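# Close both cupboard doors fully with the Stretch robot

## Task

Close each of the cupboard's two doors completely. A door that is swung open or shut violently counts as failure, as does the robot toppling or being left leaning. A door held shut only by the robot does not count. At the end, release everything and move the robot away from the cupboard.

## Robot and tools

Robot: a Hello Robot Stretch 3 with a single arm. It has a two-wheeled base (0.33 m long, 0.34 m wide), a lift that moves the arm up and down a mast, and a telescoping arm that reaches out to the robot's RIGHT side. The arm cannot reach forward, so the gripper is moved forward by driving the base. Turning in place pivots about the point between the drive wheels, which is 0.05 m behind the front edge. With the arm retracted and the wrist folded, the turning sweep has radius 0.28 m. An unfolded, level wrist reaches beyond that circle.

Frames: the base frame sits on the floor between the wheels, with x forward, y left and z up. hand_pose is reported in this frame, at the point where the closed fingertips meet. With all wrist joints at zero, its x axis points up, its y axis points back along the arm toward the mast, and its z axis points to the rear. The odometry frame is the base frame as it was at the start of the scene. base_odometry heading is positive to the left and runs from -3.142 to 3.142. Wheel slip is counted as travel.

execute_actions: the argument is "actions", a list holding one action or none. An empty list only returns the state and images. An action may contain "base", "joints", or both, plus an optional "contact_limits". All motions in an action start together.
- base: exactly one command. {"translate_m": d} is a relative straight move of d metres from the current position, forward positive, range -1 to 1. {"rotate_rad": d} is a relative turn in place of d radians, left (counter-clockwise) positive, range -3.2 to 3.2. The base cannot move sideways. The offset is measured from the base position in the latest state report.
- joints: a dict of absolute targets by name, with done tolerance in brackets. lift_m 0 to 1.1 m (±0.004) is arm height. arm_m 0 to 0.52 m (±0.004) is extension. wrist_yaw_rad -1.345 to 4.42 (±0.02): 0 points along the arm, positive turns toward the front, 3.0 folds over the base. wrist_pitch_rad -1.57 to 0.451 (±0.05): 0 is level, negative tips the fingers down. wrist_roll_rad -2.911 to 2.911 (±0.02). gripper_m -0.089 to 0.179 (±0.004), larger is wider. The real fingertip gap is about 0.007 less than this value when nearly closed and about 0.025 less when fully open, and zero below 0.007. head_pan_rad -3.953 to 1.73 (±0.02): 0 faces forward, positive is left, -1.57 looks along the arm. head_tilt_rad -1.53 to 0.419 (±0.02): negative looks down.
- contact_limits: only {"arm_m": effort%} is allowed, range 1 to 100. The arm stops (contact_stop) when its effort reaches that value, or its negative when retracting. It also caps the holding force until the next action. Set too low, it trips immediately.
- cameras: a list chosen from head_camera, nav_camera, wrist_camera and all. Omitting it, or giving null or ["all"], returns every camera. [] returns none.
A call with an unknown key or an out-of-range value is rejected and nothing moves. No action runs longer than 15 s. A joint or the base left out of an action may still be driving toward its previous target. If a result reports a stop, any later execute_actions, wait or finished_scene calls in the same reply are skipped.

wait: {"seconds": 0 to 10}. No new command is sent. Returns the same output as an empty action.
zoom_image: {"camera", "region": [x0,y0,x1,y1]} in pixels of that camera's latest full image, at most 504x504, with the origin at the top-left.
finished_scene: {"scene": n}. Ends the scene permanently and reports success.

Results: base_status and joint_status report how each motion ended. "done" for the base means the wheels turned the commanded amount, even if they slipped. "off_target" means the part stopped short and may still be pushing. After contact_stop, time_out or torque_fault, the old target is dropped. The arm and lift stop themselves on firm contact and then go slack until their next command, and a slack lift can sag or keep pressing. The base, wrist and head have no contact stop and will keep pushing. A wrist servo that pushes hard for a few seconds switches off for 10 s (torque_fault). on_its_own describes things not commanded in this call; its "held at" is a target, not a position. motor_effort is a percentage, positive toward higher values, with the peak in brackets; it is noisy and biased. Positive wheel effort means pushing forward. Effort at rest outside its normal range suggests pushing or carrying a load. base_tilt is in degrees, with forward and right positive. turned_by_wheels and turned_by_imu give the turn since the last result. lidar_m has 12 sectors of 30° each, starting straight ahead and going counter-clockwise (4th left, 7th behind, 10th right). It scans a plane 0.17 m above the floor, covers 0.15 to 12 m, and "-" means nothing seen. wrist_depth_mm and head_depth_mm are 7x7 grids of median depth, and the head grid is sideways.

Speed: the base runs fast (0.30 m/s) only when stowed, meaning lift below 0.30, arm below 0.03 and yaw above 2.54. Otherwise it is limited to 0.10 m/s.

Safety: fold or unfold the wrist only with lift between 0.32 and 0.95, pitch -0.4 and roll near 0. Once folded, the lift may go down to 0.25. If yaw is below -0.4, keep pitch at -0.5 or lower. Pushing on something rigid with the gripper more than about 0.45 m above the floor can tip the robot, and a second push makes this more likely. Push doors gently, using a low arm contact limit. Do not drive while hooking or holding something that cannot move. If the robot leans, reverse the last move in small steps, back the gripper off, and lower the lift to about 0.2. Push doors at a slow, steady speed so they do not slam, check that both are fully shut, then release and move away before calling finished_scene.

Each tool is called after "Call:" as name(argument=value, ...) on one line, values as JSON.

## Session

Call:
execute_actions(actions=[])

Scene clock: 0.00 s.
base_odometry: x=+0.000 y=+0.000 heading=+0.000 (m, m, rad; odometry frame)
turned_by_wheels: +0.000 (rad since the last result)
turned_by_imu: +0.000 (rad since the last result)
base_tilt: forward=-0.6 right=+0.5 (deg)
lidar_m: 2.58 2.80 1.58 1.77 2.48 1.74 2.05 1.44 1.30 1.30 1.55 2.58
head_depth_mm: 1661 2435 2423 2382 2380 2379 2331 / 1585 2479 2517 2479 2449 2450 2396 / 1579 2557 2570 2567 2540 2522 2485 / 1626 2581 2683 2659 2643 2621 2477 / 1691 2553 2788 2793 2737 2740 2485 / 1765 2526 2922 2890 2853 2794 2481 / 1764 2527 3073 3011 2977 2917 2489
base_status: not commanded
joint_positions: lift_m=+0.552 arm_m=-0.002 wrist_yaw_rad=+2.987 wrist_pitch_rad=-0.393 wrist_roll_rad=+0.015 gripper_m=+0.037 head_pan_rad=-0.005 head_tilt_rad=+0.008
joint_status: not commanded
motor_effort: left_wheel=+0 right_wheel=+0 lift_m=+35 arm_m=+0 wrist_yaw_rad=+0 wrist_pitch_rad=+5 wrist_roll_rad=+0 gripper_m=+0 head_pan_rad=-1 head_tilt_rad=+0 (%)
hand_pose: x=+0.0137 y=+0.0815 z=+0.5704 quat_wxyz=(+0.192, +0.707, +0.083, +0.676) (m; base frame)
wrist_depth_mm: - - - - - - - / - - - - - - - / - - - - - - - / - - - - - - - / 918 916 - 946 - - - / 765 787 - 803 832 826 852 / 664 677 686 700 703 721 733
pictures: head_camera (sideways: a quarter turn clockwise sets it upright), nav_camera (sideways: a quarter turn counterclockwise sets it upright), wrist_camera
camera_calibration (this result's frames):
head_camera: T_world_to_cam=[[0.0542836, -0.00190945, -0.998524, 1.31413], [-0.013534, 0.999905, -0.00264785, 0.0121731], [0.998434, 0.0136578, 0.0542526, -0.123823], [0, 0, 0, 1]] pos_world=[0.0524577, -0.00797156, 1.31894]
nav_camera: T_world_to_cam=[[-0.059319, -0.0333273, 0.997683, -1.24685], [0.0280572, -0.999103, -0.0317066, 0.0944376], [0.997845, 0.0261114, 0.0602009, -0.120873], [0, 0, 0, 1]] pos_world=[0.0440014, 0.0559551, 1.25423]
wrist_camera: T_world_to_cam=[[0.982955, -0.180176, 0.0365461, -0.0273711], [-0.0702239, -0.551682, -0.831093, 0.549813], [0.169905, 0.814361, -0.554931, 0.408371], [0, 0, 0, 1]] pos_world=[-0.00386986, -0.0341712, 0.684564]
Images, in order (width x height): head_camera 896x504, nav_camera 672x504, wrist_camera 644x364.

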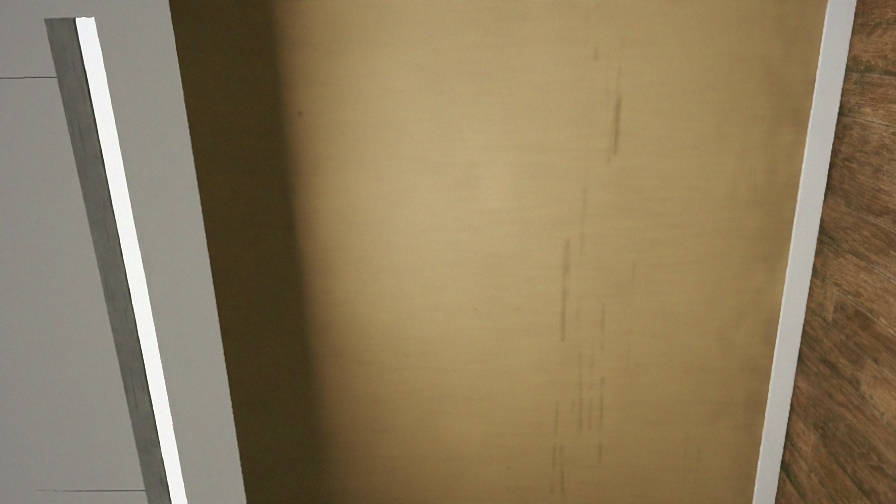

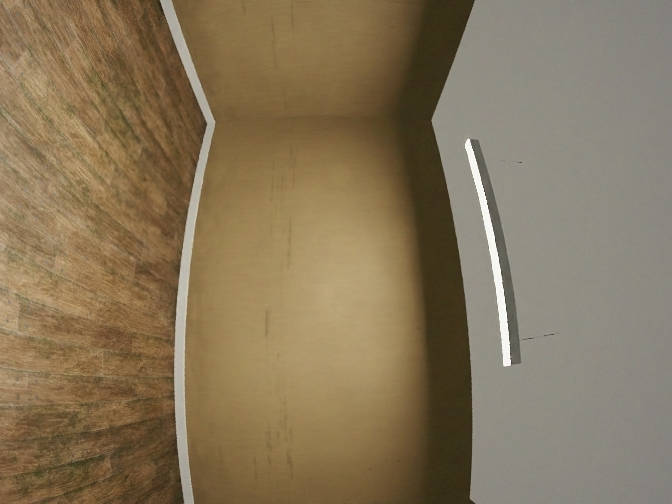

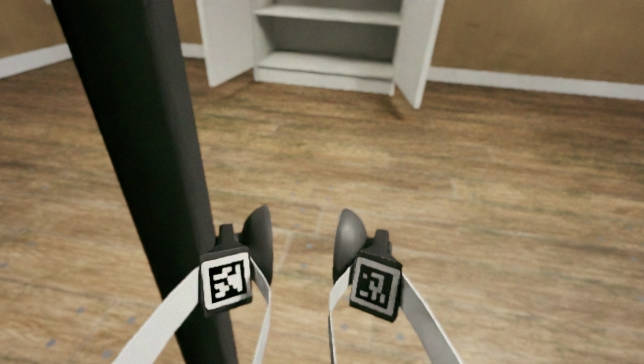

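Call:
execute_actions(actions=[{"joints":{"head_pan_rad":1.3,"head_tilt_rad":-0.4,"lift_m":0.28}}], cameras=["head_camera"])

Scene clock: 3.50 s.
base_odometry: x=+0.000 y=+0.000 heading=+0.000 (m, m, rad; odometry frame)
turned_by_wheels: +0.000 (rad since the last result)
turned_by_imu: +0.000 (rad since the last result)
base_tilt: forward=-0.6 right=+0.5 (deg)
lidar_m: 2.58 2.80 1.58 1.78 2.48 1.74 2.05 1.44 1.30 1.30 1.55 2.57
head_depth_mm: 2092 2223 2378 2545 2423 1787 1436 / 2094 2237 2355 1755 2194 1806 1448 / 2115 2246 2301 2181 2219 1805 1446 / 2134 2259 2369 2524 2338 1802 1450 / 2138 2261 2380 2506 2320 1826 1456 / 2150 2277 2393 2380 2369 1821 1458 / 2166 2301 2065 2023 2064 1845 1463
base_status: not commanded
joint_positions: lift_m=+0.280 arm_m=-0.002 wrist_yaw_rad=+2.987 wrist_pitch_rad=-0.393 wrist_roll_rad=+0.015 gripper_m=+0.037 head_pan_rad=+1.293 head_tilt_rad=-0.395
joint_status: all done
motor_effort: left_wheel=+0(0) right_wheel=+0(1) lift_m=+29(32) arm_m=+0(1) wrist_yaw_rad=-1(0) wrist_pitch_rad=+5(5) wrist_roll_rad=+0(0) gripper_m=+0(1) head_pan_rad=+3(44) head_tilt_rad=-3(18) (%)
hand_pose: x=+0.0137 y=+0.0815 z=+0.2985 quat_wxyz=(+0.192, +0.707, +0.083, +0.676) (m; base frame)
wrist_depth_mm: - - - - - - - / - - - - - - - / 849 - 901 914 959 - - / 670 667 699 716 735 754 772 / 553 557 - 580 598 609 617 / 468 487 - 504 504 510 518 / - - - 425 429 434 443
pictures: head_camera (sideways: a quarter turn clockwise sets it upright)
camera_calibration (this result's frames):
head_camera: T_world_to_cam=[[-0.0921529, -0.328939, -0.939844, 1.23812], [-0.966392, 0.257028, 0.0047981, 0.00829235], [0.239988, 0.9087, -0.341569, 0.396044], [0, 0, 0, 1]] pos_world=[0.027064, 0.0452477, 1.29887]
Images, in order (width x height): head_camera 896x504.

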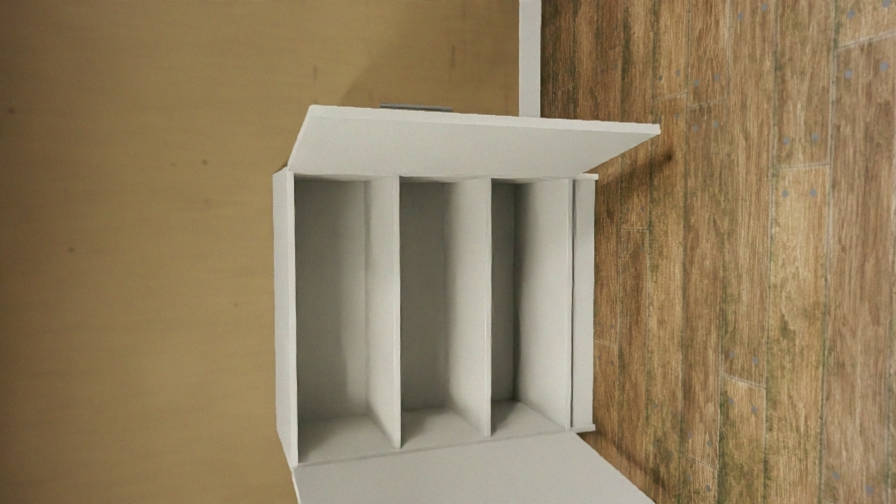

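Call:
execute_actions(actions=[{"base":{"rotate_rad":2.0},"joints":{"head_pan_rad":-0.75,"head_tilt_rad":-0.55}}], cameras=[])

Call:
execute_actions(actions=[{"base":{"translate_m":1.0}}], cameras=["head_camera","nav_camera"])

Scene clock: 6.40 s.
base_odometry: x=+0.000 y=+0.000 heading=+2.000 (m, m, rad; odometry frame)
turned_by_wheels: +2.000 (rad since the last result)
turned_by_imu: +1.984 (rad since the last result)
base_tilt: forward=-0.6 right=+0.6 (deg)
lidar_m: 1.77 1.74 2.21 1.54 1.30 1.30 1.45 2.35 2.57 2.88 1.57 1.83
head_depth_mm: 2083 2267 2499 2627 1963 1562 1295 / 2094 2241 2492 2645 1955 1560 1292 / 2115 2021 1785 1985 1960 1564 1298 / 2092 2258 2408 2439 1967 1568 1303 / 2076 2251 2444 2366 1997 1576 1304 / 2095 2257 2432 2356 1980 1580 1310 / 2073 2220 2144 2191 2002 1587 1312
base_status: done
joint_positions: lift_m=+0.280 arm_m=-0.002 wrist_yaw_rad=+2.987 wrist_pitch_rad=-0.393 wrist_roll_rad=+0.015 gripper_m=+0.037 head_pan_rad=-0.743 head_tilt_rad=-0.543
joint_status: all done
motor_effort: left_wheel=-3(13) right_wheel=+2(11) lift_m=+29(29) arm_m=-1(1) wrist_yaw_rad=+0(0) wrist_pitch_rad=+5(5) wrist_roll_rad=+0(0) gripper_m=+0(0) head_pan_rad=-4(46) head_tilt_rad=-3(14) (%)
hand_pose: x=+0.0137 y=+0.0814 z=+0.2985 quat_wxyz=(+0.192, +0.707, +0.083, +0.676) (m; base frame)
wrist_depth_mm: 949 - - - - - - / - - - - - - - / 858 - 889 934 969 - - / 662 666 703 710 727 753 761 / 547 560 - 589 592 605 623 / 468 485 - 508 505 503 513 / - - - 432 433 437 443
pictures: none
No camera images: the call's "cameras" was empty. Leave "cameras" out to get every camera's image.

Scene clock: 11.50 s.
base_odometry: x=-0.416 y=+0.909 heading=+2.000 (m, m, rad; odometry frame)
turned_by_wheels: +0.000 (rad since the last result)
turned_by_imu: +0.004 (rad since the last result)
base_tilt: forward=-0.6 right=+0.6 (deg)
lidar_m: 1.85 1.54 1.23 1.20 2.03 2.03 2.30 3.26 3.24 1.21 1.48 0.83
head_depth_mm: 1446 1508 1637 1699 1780 1557 1297 / 1449 1537 1634 1701 1768 1547 1296 / 1447 1533 1627 1704 1722 1562 1304 / 1449 1527 1634 1634 1685 1562 1302 / 1446 1550 1028 1065 1108 1300 1305 / 1449 1579 1681 1853 1976 1570 1313 / 1446 1577 1723 1894 1998 1583 1314
base_status: done
joint_positions: lift_m=+0.280 arm_m=-0.002 wrist_yaw_rad=+2.987 wrist_pitch_rad=-0.393 wrist_roll_rad=+0.015 gripper_m=+0.037 head_pan_rad=-0.743 head_tilt_rad=-0.544
joint_status: not commanded
motor_effort: left_wheel=-3(10) right_wheel=+2(8) lift_m=+29(29) arm_m=-2(0) wrist_yaw_rad=+0(0) wrist_pitch_rad=+5(5) wrist_roll_rad=+0(0) gripper_m=+0(0) head_pan_rad=-4(4) head_tilt_rad=-2(2) (%)
hand_pose: x=+0.0137 y=+0.0814 z=+0.2985 quat_wxyz=(+0.192, +0.707, +0.083, +0.676) (m; base frame)
wrist_depth_mm: - - - - - - - / - - - - - - - / 852 - 903 950 971 - - / 665 651 707 716 735 748 785 / 559 557 - 583 601 610 620 / 472 487 - 508 496 513 520 / - - - 426 430 435 442
pictures: head_camera (sideways: a quarter turn clockwise sets it upright), nav_camera (sideways: a quarter turn counterclockwise sets it upright)
camera_calibration (this result's frames):
head_camera: T_world_to_cam=[[-0.352672, 0.321734, -0.878698, 1.15992], [0.66379, 0.747882, 0.00741916, -0.00506294], [0.659549, -0.580655, -0.477321, 0.570138], [0, 0, 0, 1]] pos_world=[0.0363985, -0.0383471, 1.2914]
nav_camera: T_world_to_cam=[[0.325444, -0.344603, 0.880531, -1.09598], [-0.667362, -0.743416, -0.0442849, 0.115027], [0.669861, -0.573221, -0.471915, 0.573732], [0, 0, 0, 1]] pos_world=[0.0491258, 0.0367086, 1.2409]
Images, in order (width x height): head_camera 896x504, nav_camera 672x504.

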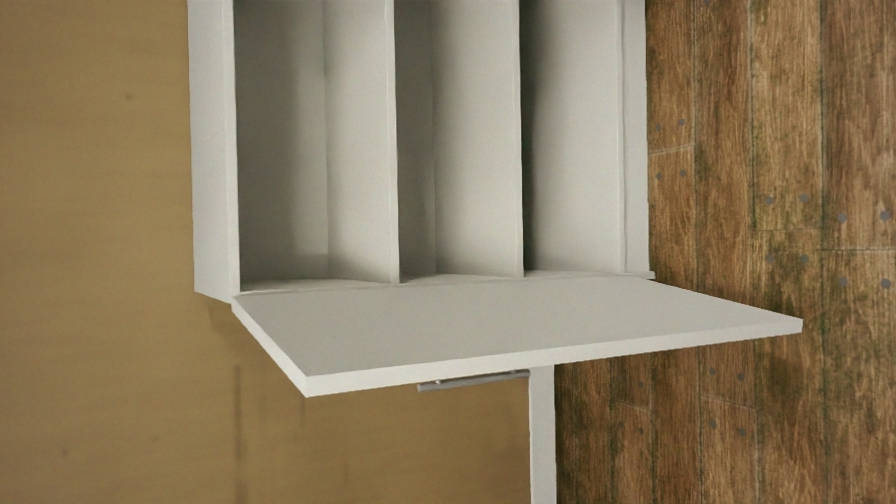

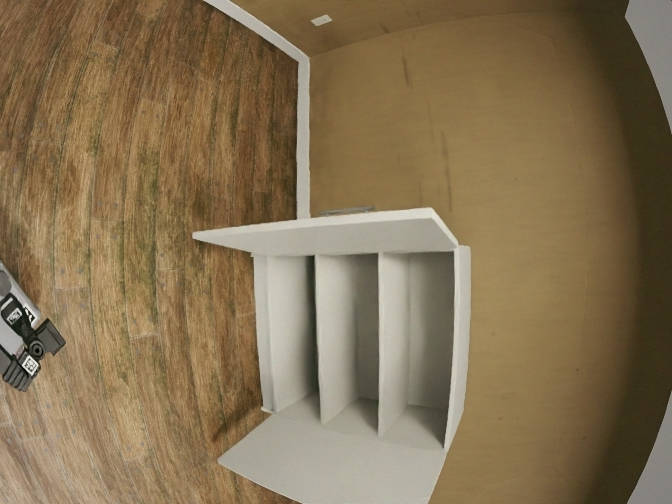

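Call:
execute_actions(actions=[{"base":{"translate_m":0.55}}], cameras=[])

Call:
execute_actions(actions=[{"base":{"rotate_rad":0.86},"joints":{"head_pan_rad":-1.8,"head_tilt_rad":-0.8,"lift_m":0.34}}], cameras=[])

Call:
execute_actions(actions=[{"joints":{"wrist_yaw_rad":-0.35,"gripper_m":0.0,"arm_m":0.1}}])

Scene clock: 15.40 s.
base_odometry: x=-0.645 y=+1.410 heading=+2.000 (m, m, rad; odometry frame)
turned_by_wheels: +0.000 (rad since the last result)
turned_by_imu: +0.002 (rad since the last result)
base_tilt: forward=-0.6 right=+0.6 (deg)
lidar_m: 1.41 1.18 1.17 1.19 2.15 2.42 2.77 3.62 1.32 1.37 0.45 1.32
head_depth_mm: 1093 1156 855 721 677 592 646 / 1094 1169 1260 1288 1305 1334 1234 / 1093 1190 1307 1445 1615 1569 1301 / 1090 1189 1303 1442 1616 1566 1301 / 1094 1190 1305 1443 1618 1572 1298 / 1090 1191 1298 1442 1622 1570 1312 / 1092 1188 1308 1445 1612 1591 1311
base_status: done
joint_positions: lift_m=+0.280 arm_m=-0.002 wrist_yaw_rad=+2.987 wrist_pitch_rad=-0.393 wrist_roll_rad=+0.015 gripper_m=+0.037 head_pan_rad=-0.743 head_tilt_rad=-0.544
joint_status: not commanded
motor_effort: left_wheel=-2(8) right_wheel=+2(8) lift_m=+29(29) arm_m=-1(2) wrist_yaw_rad=+0(0) wrist_pitch_rad=+5(5) wrist_roll_rad=+0(0) gripper_m=+0(0) head_pan_rad=-4(4) head_tilt_rad=-3(2) (%)
hand_pose: x=+0.0137 y=+0.0814 z=+0.2985 quat_wxyz=(+0.192, +0.707, +0.083, +0.676) (m; base frame)
wrist_depth_mm: - - - - - 931 839 / - - - - - - 873 / 834 - 904 941 948 - 906 / 674 660 705 708 731 759 770 / 559 557 - 588 599 604 617 / 465 492 - 507 505 505 521 / - - - 431 430 436 443
pictures: none
No camera images: the call's "cameras" was empty. Leave "cameras" out to get every camera's image.

Scene clock: 17.53 s.
base_odometry: x=-0.645 y=+1.410 heading=+2.860 (m, m, rad; odometry frame)
turned_by_wheels: +0.860 (rad since the last result)
turned_by_imu: +0.855 (rad since the last result)
base_tilt: forward=-0.6 right=+0.6 (deg)
lidar_m: 1.17 1.23 1.19 2.43 2.53 3.55 3.60 1.32 0.45 1.09 1.37 1.22
head_depth_mm: 956 1290 1412 1546 1498 1308 1149 / 965 578 496 576 1430 1291 1145 / 894 841 892 958 1035 1130 1159 / 1111 1264 1451 1715 1554 1323 1155 / 1131 1274 1468 1715 1560 1331 1162 / 1108 1244 1427 1665 1572 1328 1159 / 1087 1226 1393 1627 1563 1332 1167
base_status: done
joint_positions: lift_m=+0.340 arm_m=-0.002 wrist_yaw_rad=+2.987 wrist_pitch_rad=-0.393 wrist_roll_rad=+0.015 gripper_m=+0.037 head_pan_rad=-1.793 head_tilt_rad=-0.790
joint_status: all done
motor_effort: left_wheel=-2(11) right_wheel=+2(8) lift_m=+40(41) arm_m=-1(1) wrist_yaw_rad=+0(0) wrist_pitch_rad=+5(5) wrist_roll_rad=+0(0) gripper_m=-1(0) head_pan_rad=-4(44) head_tilt_rad=-4(16) (%)
hand_pose: x=+0.0137 y=+0.0814 z=+0.3581 quat_wxyz=(+0.192, +0.707, +0.083, +0.676) (m; base frame)
wrist_depth_mm: - - - - - - - / - - - - - - - / 964 - - - - - - / 771 738 800 823 832 851 867 / 636 641 - 664 685 688 708 / 532 539 - 554 573 575 592 / 463 483 - 497 489 500 508
pictures: none
No camera images: the call's "cameras" was empty. Leave "cameras" out to get every camera's image.

Scene clock: 20.20 s.
base_odometry: x=-0.645 y=+1.410 heading=+2.860 (m, m, rad; odometry frame)
turned_by_wheels: +0.000 (rad since the last result)
turned_by_imu: +0.000 (rad since the last result)
base_tilt: forward=-0.6 right=+0.6 (deg)
lidar_m: 1.17 1.22 1.19 2.43 2.53 3.58 3.61 1.32 0.45 1.09 1.37 1.21
head_depth_mm: 952 1290 1408 1535 1497 1314 1147 / 958 578 496 576 1428 1291 1153 / 898 842 889 957 1037 1131 1197 / 1114 1266 1452 1723 1555 1353 - / 1126 1272 1467 1720 1552 1328 1158 / 1112 1240 1423 1662 1568 1338 1160 / 1082 1221 1387 1617 1561 1338 1166
base_status: not commanded
joint_positions: lift_m=+0.340 arm_m=+0.100 wrist_yaw_rad=-0.348 wrist_pitch_rad=-0.393 wrist_roll_rad=+0.015 gripper_m=+0.000 head_pan_rad=-1.793 head_tilt_rad=-0.790
joint_status: all done
motor_effort: left_wheel=-2(2) right_wheel=+2(2) lift_m=+40(40) arm_m=+3(5) wrist_yaw_rad=-2(3) wrist_pitch_rad=+5(5) wrist_roll_rad=+0(0) gripper_m=-2(78) head_pan_rad=-4(4) head_tilt_rad=-4(3) (%)
hand_pose: x=-0.0991 y=-0.4584 z=+0.3581 quat_wxyz=(+0.654, +0.014, -0.712, -0.257) (m; base frame)
wrist_depth_mm: 728 763 830 573 249 157 116 / 760 826 889 617 253 159 116 / 835 866 943 663 258 161 117 / 750 770 791 700 262 163 127 / 629 635 667 476 269 165 147 / 530 545 564 - 261 167 579 / 460 471 477 485 255 192 509
pictures: head_camera (sideways: a quarter turn clockwise sets it upright), nav_camera (sideways: a quarter turn counterclockwise sets it upright), wrist_camera
camera_calibration (this result's frames):
head_camera: T_world_to_cam=[[0.147665, 0.661133, -0.735594, 0.970306], [0.978506, -0.205903, 0.011368, -0.0121206], [-0.143945, -0.721462, -0.677327, 0.83524], [0, 0, 0, 1]] pos_world=[-0.0111916, -0.0414027, 1.27962]
nav_camera: T_world_to_cam=[[-0.181179, -0.649466, 0.73849, -0.907712], [-0.974464, 0.219834, -0.045739, 0.118779], [-0.132639, -0.727919, -0.672711, 0.839857], [0, 0, 0, 1]] pos_world=[0.0626858, -0.00429179, 1.24075]
wrist_camera: T_world_to_cam=[[-0.929939, 0.365892, 0.0365584, 0.0547924], [0.175195, 0.52828, -0.830799, 0.586871], [-0.323296, -0.766188, -0.55537, -0.0238344], [0, 0, 0, 1]] pos_world=[-0.0595689, -0.348342, 0.472332]
Images, in order (width x height): head_camera 896x504, nav_camera 672x504, wrist_camera 644x364.

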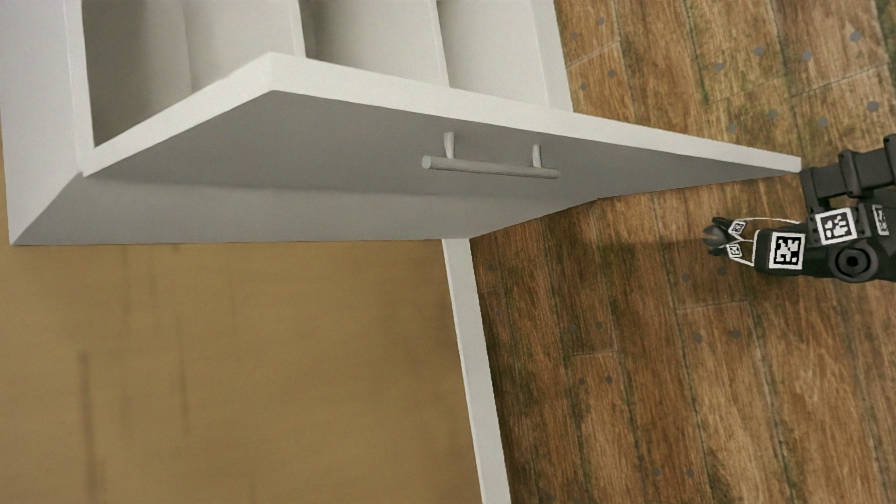

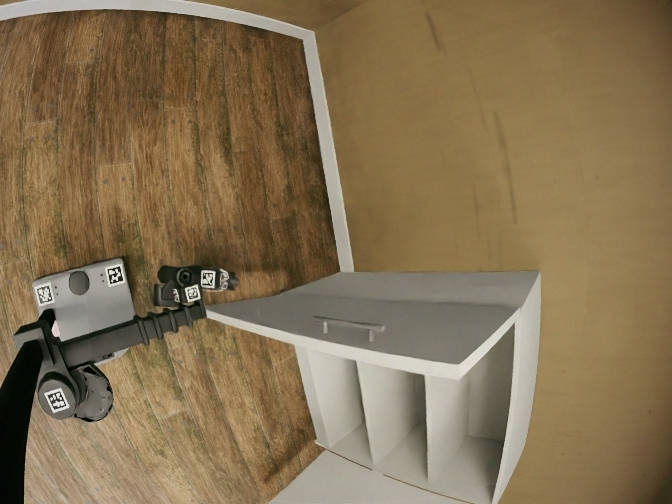

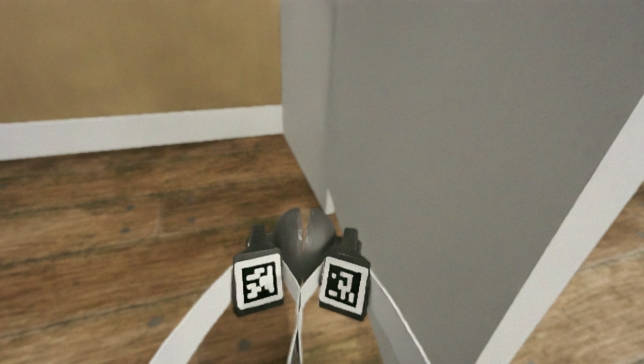

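Call:
execute_actions(actions=[{"base":{"translate_m":-0.33}}], cameras=[])

Call:
execute_actions(actions=[{"joints":{"arm_m":0.18},"base":{"translate_m":-0.1}}], cameras=[])

Call:
execute_actions(actions=[{"joints":{"arm_m":0.27},"base":{"translate_m":-0.07}}], cameras=["head_camera","nav_camera"])

Scene clock: 26.93 s.
base_odometry: x=-0.328 y=+1.318 heading=+2.859 (m, m, rad; odometry frame)
turned_by_wheels: +0.000 (rad since the last result)
turned_by_imu: +0.000 (rad since the last result)
base_tilt: forward=-0.6 right=+0.6 (deg)
lidar_m: 1.50 1.42 2.17 2.45 2.56 3.40 3.28 1.01 0.47 0.49 1.37 1.56
head_depth_mm: 953 1292 1422 1532 1506 1314 1148 / 964 1278 1421 1371 1499 1320 1151 / 971 1256 512 621 809 1268 1194 / 904 1197 567 664 839 1083 - / 915 606 676 839 1101 1300 1158 / 923 679 836 1577 1565 1330 1160 / 1052 1207 1384 1617 1560 1336 1164
base_status: done
joint_positions: lift_m=+0.340 arm_m=+0.100 wrist_yaw_rad=-0.348 wrist_pitch_rad=-0.395 wrist_roll_rad=+0.015 gripper_m=+0.000 head_pan_rad=-1.793 head_tilt_rad=-0.790
joint_status: not commanded
motor_effort: left_wheel=-2(9) right_wheel=+2(5) lift_m=+40(40) arm_m=+3(3) wrist_yaw_rad=-2(8) wrist_pitch_rad=+6(6) wrist_roll_rad=+0(0) gripper_m=-2(3) head_pan_rad=-4(4) head_tilt_rad=-3(3) (%)
hand_pose: x=-0.0991 y=-0.4582 z=+0.3577 quat_wxyz=(+0.654, +0.015, -0.712, -0.257) (m; base frame)
wrist_depth_mm: 706 283 192 145 116 622 651 / 764 332 213 157 125 831 681 / 808 402 239 171 138 822 701 / 767 512 274 188 155 826 800 / 618 607 338 186 180 693 704 / 532 540 525 - 559 580 594 / 467 473 459 266 481 495 510
pictures: none
No camera images: the call's "cameras" was empty. Leave "cameras" out to get every camera's image.

Scene clock: 29.17 s.
base_odometry: x=-0.232 y=+1.290 heading=+2.859 (m, m, rad; odometry frame)
turned_by_wheels: +0.000 (rad since the last result)
turned_by_imu: +0.000 (rad since the last result)
base_tilt: forward=-0.6 right=+0.7 (deg)
lidar_m: 1.61 1.49 2.30 2.44 2.56 3.30 3.17 0.92 0.57 0.59 1.37 1.66
head_depth_mm: 951 1278 1408 1485 1498 1314 1148 / 961 1275 1421 1368 1496 1313 1151 / 972 1217 639 785 1440 1288 1165 / 905 592 652 768 953 1172 1118 / 915 619 706 851 1069 1298 1156 / 921 658 767 938 1235 1334 1160 / 859 699 839 1580 1568 1334 1164
base_status: done
joint_positions: lift_m=+0.340 arm_m=+0.180 wrist_yaw_rad=-0.349 wrist_pitch_rad=-0.398 wrist_roll_rad=+0.015 gripper_m=+0.000 head_pan_rad=-1.793 head_tilt_rad=-0.790
joint_status: all done
motor_effort: left_wheel=-2(9) right_wheel=+2(5) lift_m=+40(40) arm_m=+4(3) wrist_yaw_rad=-1(2) wrist_pitch_rad=+7(8) wrist_roll_rad=+0(0) gripper_m=-1(2) head_pan_rad=-4(4) head_tilt_rad=-3(3) (%)
hand_pose: x=-0.0990 y=-0.5378 z=+0.3570 quat_wxyz=(+0.653, +0.016, -0.712, -0.258) (m; base frame)
wrist_depth_mm: 228 202 177 159 143 540 573 / 262 224 195 172 154 718 596 / 302 252 217 189 167 747 608 / 359 290 242 208 185 752 629 / 586 340 281 217 214 683 703 / 532 408 336 - 535 579 601 / 464 468 450 305 476 507 506
pictures: none
No camera images: the call's "cameras" was empty. Leave "cameras" out to get every camera's image.

Scene clock: 31.17 s.
base_odometry: x=-0.164 y=+1.270 heading=+2.859 (m, m, rad; odometry frame)
turned_by_wheels: +0.000 (rad since the last result)
turned_by_imu: +0.000 (rad since the last result)
base_tilt: forward=-0.7 right=+0.6 (deg)
lidar_m: 1.67 1.54 2.40 2.45 2.56 3.22 3.10 0.86 0.71 0.71 0.88 1.74
head_depth_mm: 953 1218 1268 1375 1485 1313 1148 / 961 1279 1419 1374 1496 1316 1149 / 974 1229 1084 1337 1465 1344 1140 / 904 673 777 918 1109 - 1160 / 916 685 794 942 1161 1325 1161 / 921 700 813 969 1197 1326 1161 / 856 710 829 995 1492 1339 1166
base_status: done
joint_positions: lift_m=+0.340 arm_m=+0.270 wrist_yaw_rad=-0.349 wrist_pitch_rad=-0.400 wrist_roll_rad=+0.015 gripper_m=+0.000 head_pan_rad=-1.793 head_tilt_rad=-0.790
joint_status: all done
motor_effort: left_wheel=-2(8) right_wheel=+2(7) lift_m=+39(40) arm_m=+3(5) wrist_yaw_rad=-1(2) wrist_pitch_rad=+8(12) wrist_roll_rad=+0(0) gripper_m=-1(2) head_pan_rad=-4(4) head_tilt_rad=-3(4) (%)
hand_pose: x=-0.0989 y=-0.6275 z=+0.3565 quat_wxyz=(+0.653, +0.017, -0.712, -0.259) (m; base frame)
wrist_depth_mm: 185 184 181 179 178 514 489 / 202 199 198 196 195 671 531 / 223 220 218 215 219 699 537 / 247 244 243 239 247 640 558 / 278 278 270 261 606 668 668 / 320 315 303 - 562 573 586 / 440 446 367 357 481 491 510
pictures: head_camera (sideways: a quarter turn clockwise sets it upright), nav_camera (sideways: a quarter turn counterclockwise sets it upright)
camera_calibration (this result's frames):
head_camera: T_world_to_cam=[[0.14776, 0.661188, -0.735525, 0.970216], [0.978482, -0.20602, 0.0113695, -0.0121224], [-0.144015, -0.721378, -0.677402, 0.835338], [0, 0, 0, 1]] pos_world=[-0.011196, -0.0413985, 1.27962]
nav_camera: T_world_to_cam=[[-0.181273, -0.649518, 0.738422, -0.907622], [-0.974437, 0.219954, -0.045739, 0.118779], [-0.132711, -0.727837, -0.672786, 0.839955], [0, 0, 0, 1]] pos_world=[0.0626866, -0.00429246, 1.24075]
Images, in order (width x height): head_camera 896x504, nav_camera 672x504.

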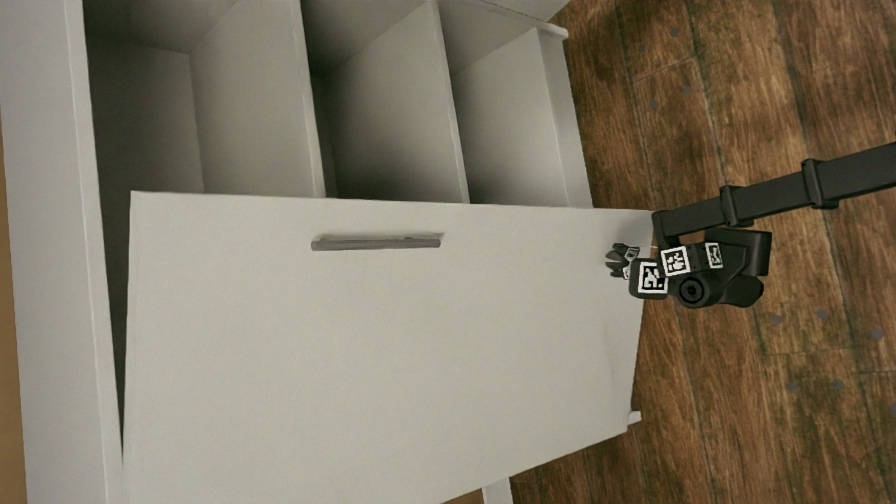

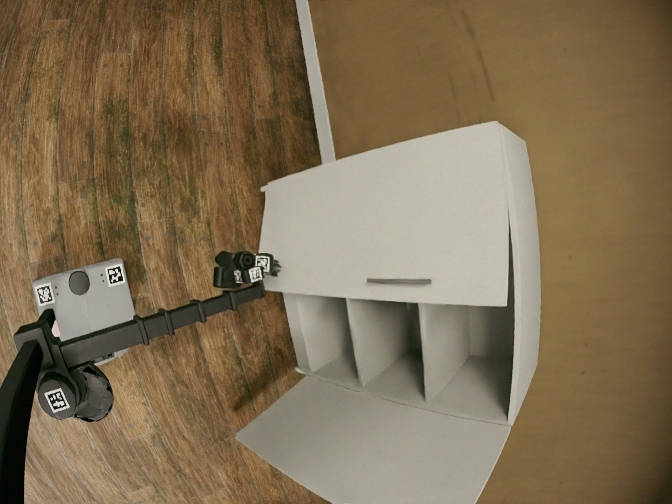

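Call:
execute_actions(actions=[{"joints":{"arm_m":0.34}}], cameras=[])

Call:
execute_actions(actions=[{"joints":{"arm_m":0.38}}], cameras=[])

Call:
execute_actions(actions=[{"joints":{"arm_m":0.42}}], cameras=[])

Call:
execute_actions(actions=[{"joints":{"arm_m":0.45}}], cameras=[])

Call:
execute_actions(actions=[{"joints":{"arm_m":0.475,"head_pan_rad":-2.1}}], cameras=["head_camera"])

Scene clock: 33.50 s.
base_odometry: x=-0.164 y=+1.270 heading=+2.859 (m, m, rad; odometry frame)
turned_by_wheels: +0.000 (rad since the last result)
turned_by_imu: +0.000 (rad since the last result)
base_tilt: forward=-0.6 right=+0.6 (deg)
lidar_m: 1.67 1.54 2.40 2.45 2.56 3.22 3.10 0.86 0.71 0.72 0.88 1.73
head_depth_mm: 949 1216 1269 1372 1484 1313 1152 / 963 1283 1419 1375 1510 1320 1150 / 976 1225 1079 1331 1469 1348 1149 / 906 678 784 928 1094 1271 1153 / 914 690 801 950 1151 1298 1160 / 920 704 813 968 1200 1334 1166 / 858 714 833 994 1492 1335 1164
base_status: not commanded
joint_positions: lift_m=+0.340 arm_m=+0.340 wrist_yaw_rad=-0.349 wrist_pitch_rad=-0.400 wrist_roll_rad=+0.015 gripper_m=+0.000 head_pan_rad=-1.793 head_tilt_rad=-0.790
joint_status: all done
motor_effort: left_wheel=-2(2) right_wheel=+2(1) lift_m=+39(39) arm_m=+3(4) wrist_yaw_rad=-1(1) wrist_pitch_rad=+8(8) wrist_roll_rad=+0(0) gripper_m=-2(2) head_pan_rad=-4(4) head_tilt_rad=-4(4) (%)
hand_pose: x=-0.0989 y=-0.6975 z=+0.3565 quat_wxyz=(+0.653, +0.017, -0.712, -0.259) (m; base frame)
wrist_depth_mm: 127 127 126 125 125 124 409 / 139 139 138 137 136 136 522 / 153 152 151 150 150 151 537 / 170 169 168 167 166 580 570 / 191 192 187 184 187 554 631 / 219 219 211 - 213 573 589 / 257 254 252 251 258 493 505
pictures: none
No camera images: the call's "cameras" was empty. Leave "cameras" out to get every camera's image.

Scene clock: 34.87 s.
base_odometry: x=-0.164 y=+1.270 heading=+2.859 (m, m, rad; odometry frame)
turned_by_wheels: +0.000 (rad since the last result)
turned_by_imu: +0.000 (rad since the last result)
base_tilt: forward=-0.6 right=+0.6 (deg)
lidar_m: 1.67 1.54 2.41 2.44 2.56 3.22 3.10 0.85 0.78 0.78 1.37 1.73
head_depth_mm: 951 1225 1275 1366 1483 1314 1146 / 963 1278 1414 1373 1498 1322 1147 / 901 1231 1079 1330 1473 1351 1152 / 833 737 848 1007 1154 1280 1158 / 843 738 853 1006 1188 1328 1160 / 850 737 850 1005 1230 1331 1165 / 859 735 852 1007 1494 1337 1165
base_status: not commanded
joint_positions: lift_m=+0.340 arm_m=+0.380 wrist_yaw_rad=-0.350 wrist_pitch_rad=-0.400 wrist_roll_rad=+0.015 gripper_m=+0.000 head_pan_rad=-1.793 head_tilt_rad=-0.790
joint_status: all done
motor_effort: left_wheel=-2(2) right_wheel=+2(2) lift_m=+39(39) arm_m=+3(7) wrist_yaw_rad=+0(1) wrist_pitch_rad=+8(8) wrist_roll_rad=+0(0) gripper_m=-2(3) head_pan_rad=-4(4) head_tilt_rad=-4(3) (%)
hand_pose: x=-0.0992 y=-0.7374 z=+0.3565 quat_wxyz=(+0.653, +0.016, -0.712, -0.260) (m; base frame)
wrist_depth_mm: 127 130 134 138 143 148 363 / 137 140 146 151 157 164 523 / 150 154 159 166 173 188 532 / 165 170 176 185 194 605 555 / 182 188 195 205 220 516 573 / 204 212 217 - 254 558 587 / 233 243 264 280 462 492 509
pictures: none
No camera images: the call's "cameras" was empty. Leave "cameras" out to get every camera's image.

Scene clock: 36.47 s.
base_odometry: x=-0.164 y=+1.270 heading=+2.859 (m, m, rad; odometry frame)
turned_by_wheels: +0.000 (rad since the last result)
turned_by_imu: +0.000 (rad since the last result)
base_tilt: forward=-0.7 right=+0.6 (deg)
lidar_m: 1.67 1.55 2.41 2.44 2.56 3.23 3.11 0.86 0.87 0.84 1.37 1.73
head_depth_mm: 950 1222 1276 1366 1475 1321 1150 / 960 1280 1423 1372 1498 1315 1157 / 970 1233 1080 1332 1474 1351 1149 / 832 810 924 1104 1284 1300 1161 / 842 795 913 1072 1264 1326 1163 / 848 779 889 1041 1263 1340 1160 / 856 763 871 1014 1498 1339 1162
base_status: not commanded
joint_positions: lift_m=+0.340 arm_m=+0.420 wrist_yaw_rad=-0.350 wrist_pitch_rad=-0.401 wrist_roll_rad=+0.015 gripper_m=+0.000 head_pan_rad=-1.793 head_tilt_rad=-0.790
joint_status: all done
motor_effort: left_wheel=-2(5) right_wheel=+2(3) lift_m=+39(39) arm_m=+4(8) wrist_yaw_rad=+0(0) wrist_pitch_rad=+8(10) wrist_roll_rad=+0(0) gripper_m=-2(2) head_pan_rad=-4(4) head_tilt_rad=-4(4) (%)
hand_pose: x=-0.0992 y=-0.7774 z=+0.3564 quat_wxyz=(+0.653, +0.016, -0.712, -0.260) (m; base frame)
wrist_depth_mm: 130 137 147 160 175 273 367 / 140 148 160 176 194 630 508 / 151 161 175 193 215 692 536 / 164 176 194 215 243 634 543 / 179 194 213 242 282 514 522 / 197 217 232 - 423 524 572 / 220 242 284 332 476 497 509
pictures: none
No camera images: the call's "cameras" was empty. Leave "cameras" out to get every camera's image.

Scene clock: 37.67 s.
base_odometry: x=-0.164 y=+1.270 heading=+2.859 (m, m, rad; odometry frame)
turned_by_wheels: +0.000 (rad since the last result)
turned_by_imu: +0.000 (rad since the last result)
base_tilt: forward=-0.6 right=+0.6 (deg)
lidar_m: 1.67 1.54 2.41 2.44 2.56 3.23 3.11 0.86 0.87 0.84 1.37 1.73
head_depth_mm: 952 1219 1268 1369 1473 1320 1145 / 965 1276 1419 1367 1498 1315 1144 / 971 1233 1080 1335 1474 1345 1152 / 833 814 930 1107 1289 1328 1159 / 841 798 918 1077 1272 1327 1155 / 849 782 895 1044 1254 1337 1162 / 855 765 870 1018 1490 1340 1166
base_status: not commanded
joint_positions: lift_m=+0.340 arm_m=+0.450 wrist_yaw_rad=-0.350 wrist_pitch_rad=-0.400 wrist_roll_rad=+0.015 gripper_m=+0.000 head_pan_rad=-1.793 head_tilt_rad=-0.790
joint_status: all done
motor_effort: left_wheel=-2(2) right_wheel=+2(2) lift_m=+39(39) arm_m=+4(2) wrist_yaw_rad=+0(0) wrist_pitch_rad=+8(8) wrist_roll_rad=+0(0) gripper_m=-2(2) head_pan_rad=-4(4) head_tilt_rad=-3(4) (%)
hand_pose: x=-0.0992 y=-0.8074 z=+0.3565 quat_wxyz=(+0.653, +0.016, -0.712, -0.260) (m; base frame)
wrist_depth_mm: 110 115 125 136 148 165 362 / 118 125 135 148 164 185 496 / 127 135 148 164 183 627 535 / 137 148 163 183 207 604 541 / 150 163 179 205 238 508 513 / 166 181 195 - 285 448 555 / 184 202 239 281 409 493 501
pictures: none
No camera images: the call's "cameras" was empty. Leave "cameras" out to get every camera's image.

Scene clock: 38.80 s.
base_odometry: x=-0.164 y=+1.270 heading=+2.860 (m, m, rad; odometry frame)
turned_by_wheels: +0.000 (rad since the last result)
turned_by_imu: +0.001 (rad since the last result)
base_tilt: forward=-0.6 right=+0.6 (deg)
lidar_m: 1.68 1.54 2.41 2.44 2.57 3.22 3.10 0.86 0.87 0.84 1.37 1.73
head_depth_mm: 868 905 1007 1128 1301 1315 1145 / 932 992 1120 1274 1475 1315 1150 / 1000 1138 1286 1455 1526 1327 1152 / 1088 1290 1437 1553 1516 1328 1185 / 1001 1291 1142 1352 1477 1341 1156 / 925 1233 958 1079 1197 1327 1161 / 859 777 871 998 1141 1307 1156
base_status: not commanded
joint_positions: lift_m=+0.340 arm_m=+0.474 wrist_yaw_rad=-0.366 wrist_pitch_rad=-0.444 wrist_roll_rad=+0.015 gripper_m=+0.000 head_pan_rad=-2.093 head_tilt_rad=-0.790
joint_status: all done
on_its_own: arm_m is at rest, and its effort (+15) is outside its rest range (-14 to +14)
motor_effort: left_wheel=+3(3) right_wheel=-7(7) lift_m=+35(39) arm_m=+15(17) wrist_yaw_rad=+11(11) wrist_pitch_rad=+25(26) wrist_roll_rad=+0(0) gripper_m=-2(3) head_pan_rad=-4(31) head_tilt_rad=-3(3) (%)
hand_pose: x=-0.1007 y=-0.8250 z=+0.3469 quat_wxyz=(+0.645, +0.026, -0.711, -0.279) (m; base frame)
wrist_depth_mm: 93 98 106 116 127 142 243 / 100 106 115 127 142 160 507 / 108 115 127 141 159 185 533 / 118 127 141 160 183 546 553 / 130 142 158 178 214 467 495 / 144 159 175 - 260 426 548 / 164 181 222 255 384 479 487
pictures: head_camera (sideways: a quarter turn clockwise sets it upright)
camera_calibration (this result's frames):
head_camera: T_world_to_cam=[[0.336429, 0.588164, -0.735444, 0.968959], [0.874035, -0.485729, 0.0113712, -0.0114876], [-0.350538, -0.64663, -0.67749, 0.836712], [0, 0, 0, 1]] pos_world=[-0.0226463, -0.0344441, 1.27961]
Images, in order (width x height): head_camera 896x504.

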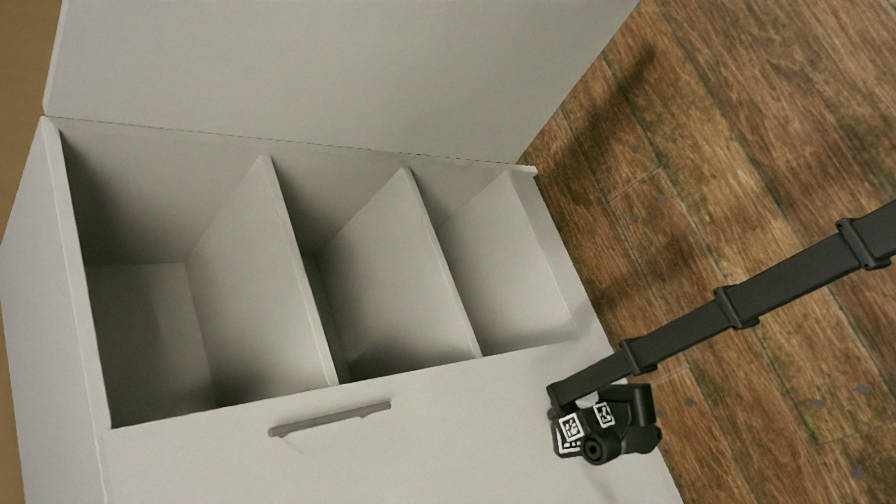

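Call:
execute_actions(actions=[{"joints":{"arm_m":0,"wrist_yaw_rad":0.9,"head_pan_rad":-1.4},"base":{"translate_m":-0.97}}], cameras=[])

Call:
execute_actions(actions=[{"joints":{"wrist_yaw_rad":0.4,"arm_m":0.1}}], cameras=["head_camera","nav_camera"])

Scene clock: 50.07 s.
base_odometry: x=+0.767 y=+1.000 heading=+2.859 (m, m, rad; odometry frame)
turned_by_wheels: +0.000 (rad since the last result)
turned_by_imu: -0.002 (rad since the last result)
base_tilt: forward=-0.7 right=+0.5 (deg)
lidar_m: 2.64 2.38 2.55 2.47 2.57 2.20 2.13 1.84 1.35 1.09 0.43 1.19
head_depth_mm: 1076 1209 1383 1623 1541 1311 1147 / 1099 1235 1417 1660 1538 1320 1151 / 1113 1261 1455 1695 1544 1326 1151 / 1118 1259 1446 1669 1547 1324 1157 / 938 925 933 733 786 941 1162 / 920 612 465 535 1469 1334 1167 / 937 1292 1150 1399 1521 1333 1172
base_status: done
joint_positions: lift_m=+0.340 arm_m=+0.000 wrist_yaw_rad=+0.900 wrist_pitch_rad=-0.400 wrist_roll_rad=+0.016 gripper_m=+0.000 head_pan_rad=-1.407 head_tilt_rad=-0.790
joint_status: all done
motor_effort: left_wheel=-1(29) right_wheel=+2(22) lift_m=+35(35) arm_m=-5(17) wrist_yaw_rad=-1(42) wrist_pitch_rad=+8(29) wrist_roll_rad=+0(0) gripper_m=-2(7) head_pan_rad=+4(44) head_tilt_rad=-4(3) (%)
hand_pose: x=+0.1560 y=-0.2863 z=+0.3566 quat_wxyz=(+0.681, +0.429, -0.568, +0.171) (m; base frame)
wrist_depth_mm: - - - 934 197 265 618 / - - - - 213 342 767 / 946 - - - 238 495 833 / 754 767 789 792 266 744 836 / 621 632 655 705 312 690 711 / 530 544 563 - 528 575 588 / 464 470 472 487 488 499 504
pictures: none
No camera images: the call's "cameras" was empty. Leave "cameras" out to get every camera's image.

Scene clock: 52.03 s.
base_odometry: x=+0.767 y=+1.000 heading=+2.859 (m, m, rad; odometry frame)
turned_by_wheels: +0.000 (rad since the last result)
turned_by_imu: +0.000 (rad since the last result)
base_tilt: forward=-0.6 right=+0.6 (deg)
lidar_m: 2.64 2.38 2.55 2.47 2.58 2.21 2.13 1.83 1.35 1.09 0.43 1.19
head_depth_mm: 1076 1209 1387 1626 1541 1317 1149 / 1091 1235 1411 1667 1538 1314 1194 / 1111 1254 1451 1713 1547 1324 1174 / 1122 1263 1443 1676 1546 1337 1149 / 938 929 933 734 784 936 1141 / 921 610 465 536 1465 1325 1163 / 935 1289 1154 1406 1522 1334 1167
base_status: not commanded
joint_positions: lift_m=+0.340 arm_m=+0.100 wrist_yaw_rad=+0.401 wrist_pitch_rad=-0.400 wrist_roll_rad=+0.016 gripper_m=+0.000 head_pan_rad=-1.407 head_tilt_rad=-0.790
joint_status: all done
motor_effort: left_wheel=-1(1) right_wheel=+1(1) lift_m=+35(35) arm_m=+3(3) wrist_yaw_rad=-1(2) wrist_pitch_rad=+8(8) wrist_roll_rad=+0(0) gripper_m=-1(2) head_pan_rad=+3(3) head_tilt_rad=-3(3) (%)
hand_pose: x=+0.0670 y=-0.4532 z=+0.3567 quat_wxyz=(+0.702, +0.276, -0.656, -0.002) (m; base frame)
wrist_depth_mm: 144 184 287 592 817 766 681 / 148 190 302 651 896 801 738 / 152 197 317 729 956 875 784 / 155 204 337 737 831 843 796 / 164 211 329 703 670 692 708 / 179 220 312 - 566 574 582 / 208 228 463 479 490 500 508
pictures: head_camera (sideways: a quarter turn clockwise sets it upright), nav_camera (sideways: a quarter turn counterclockwise sets it upright)
camera_calibration (this result's frames):
head_camera: T_world_to_cam=[[-0.11213, 0.668243, -0.735444, 0.971695], [0.984031, 0.177633, 0.0113712, -0.0121585], [0.138238, -0.722425, -0.67749, 0.83373], [0, 0, 0, 1]] pos_world=[0.00566721, -0.0448616, 1.27961]
nav_camera: T_world_to_cam=[[0.0766895, -0.670053, 0.738341, -0.909091], [-0.985533, -0.163198, -0.0457391, 0.118847], [0.151143, -0.724152, -0.672875, 0.838338], [0, 0, 0, 1]] pos_world=[0.060136, 0.0173408, 1.24075]
Images, in order (width x height): head_camera 896x504, nav_camera 672x504.

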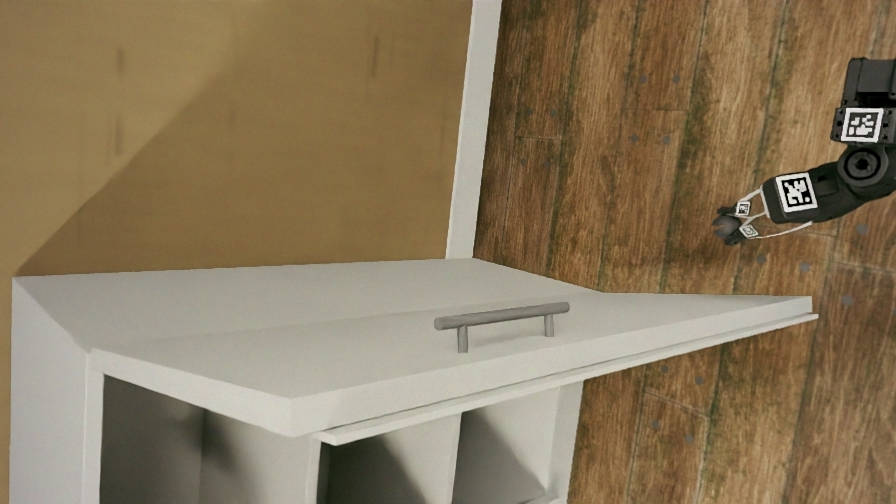

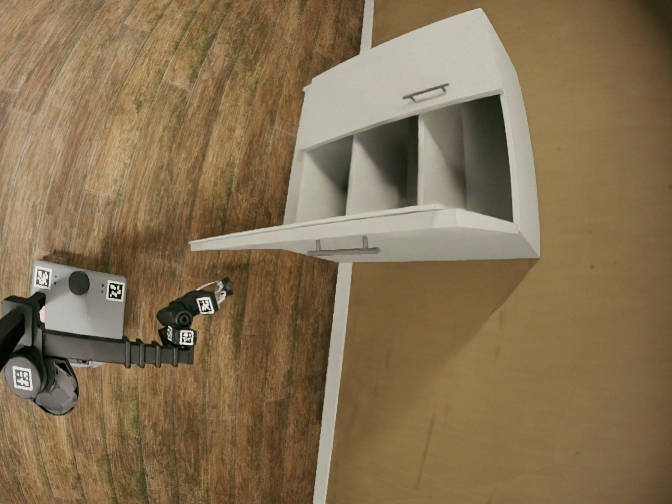

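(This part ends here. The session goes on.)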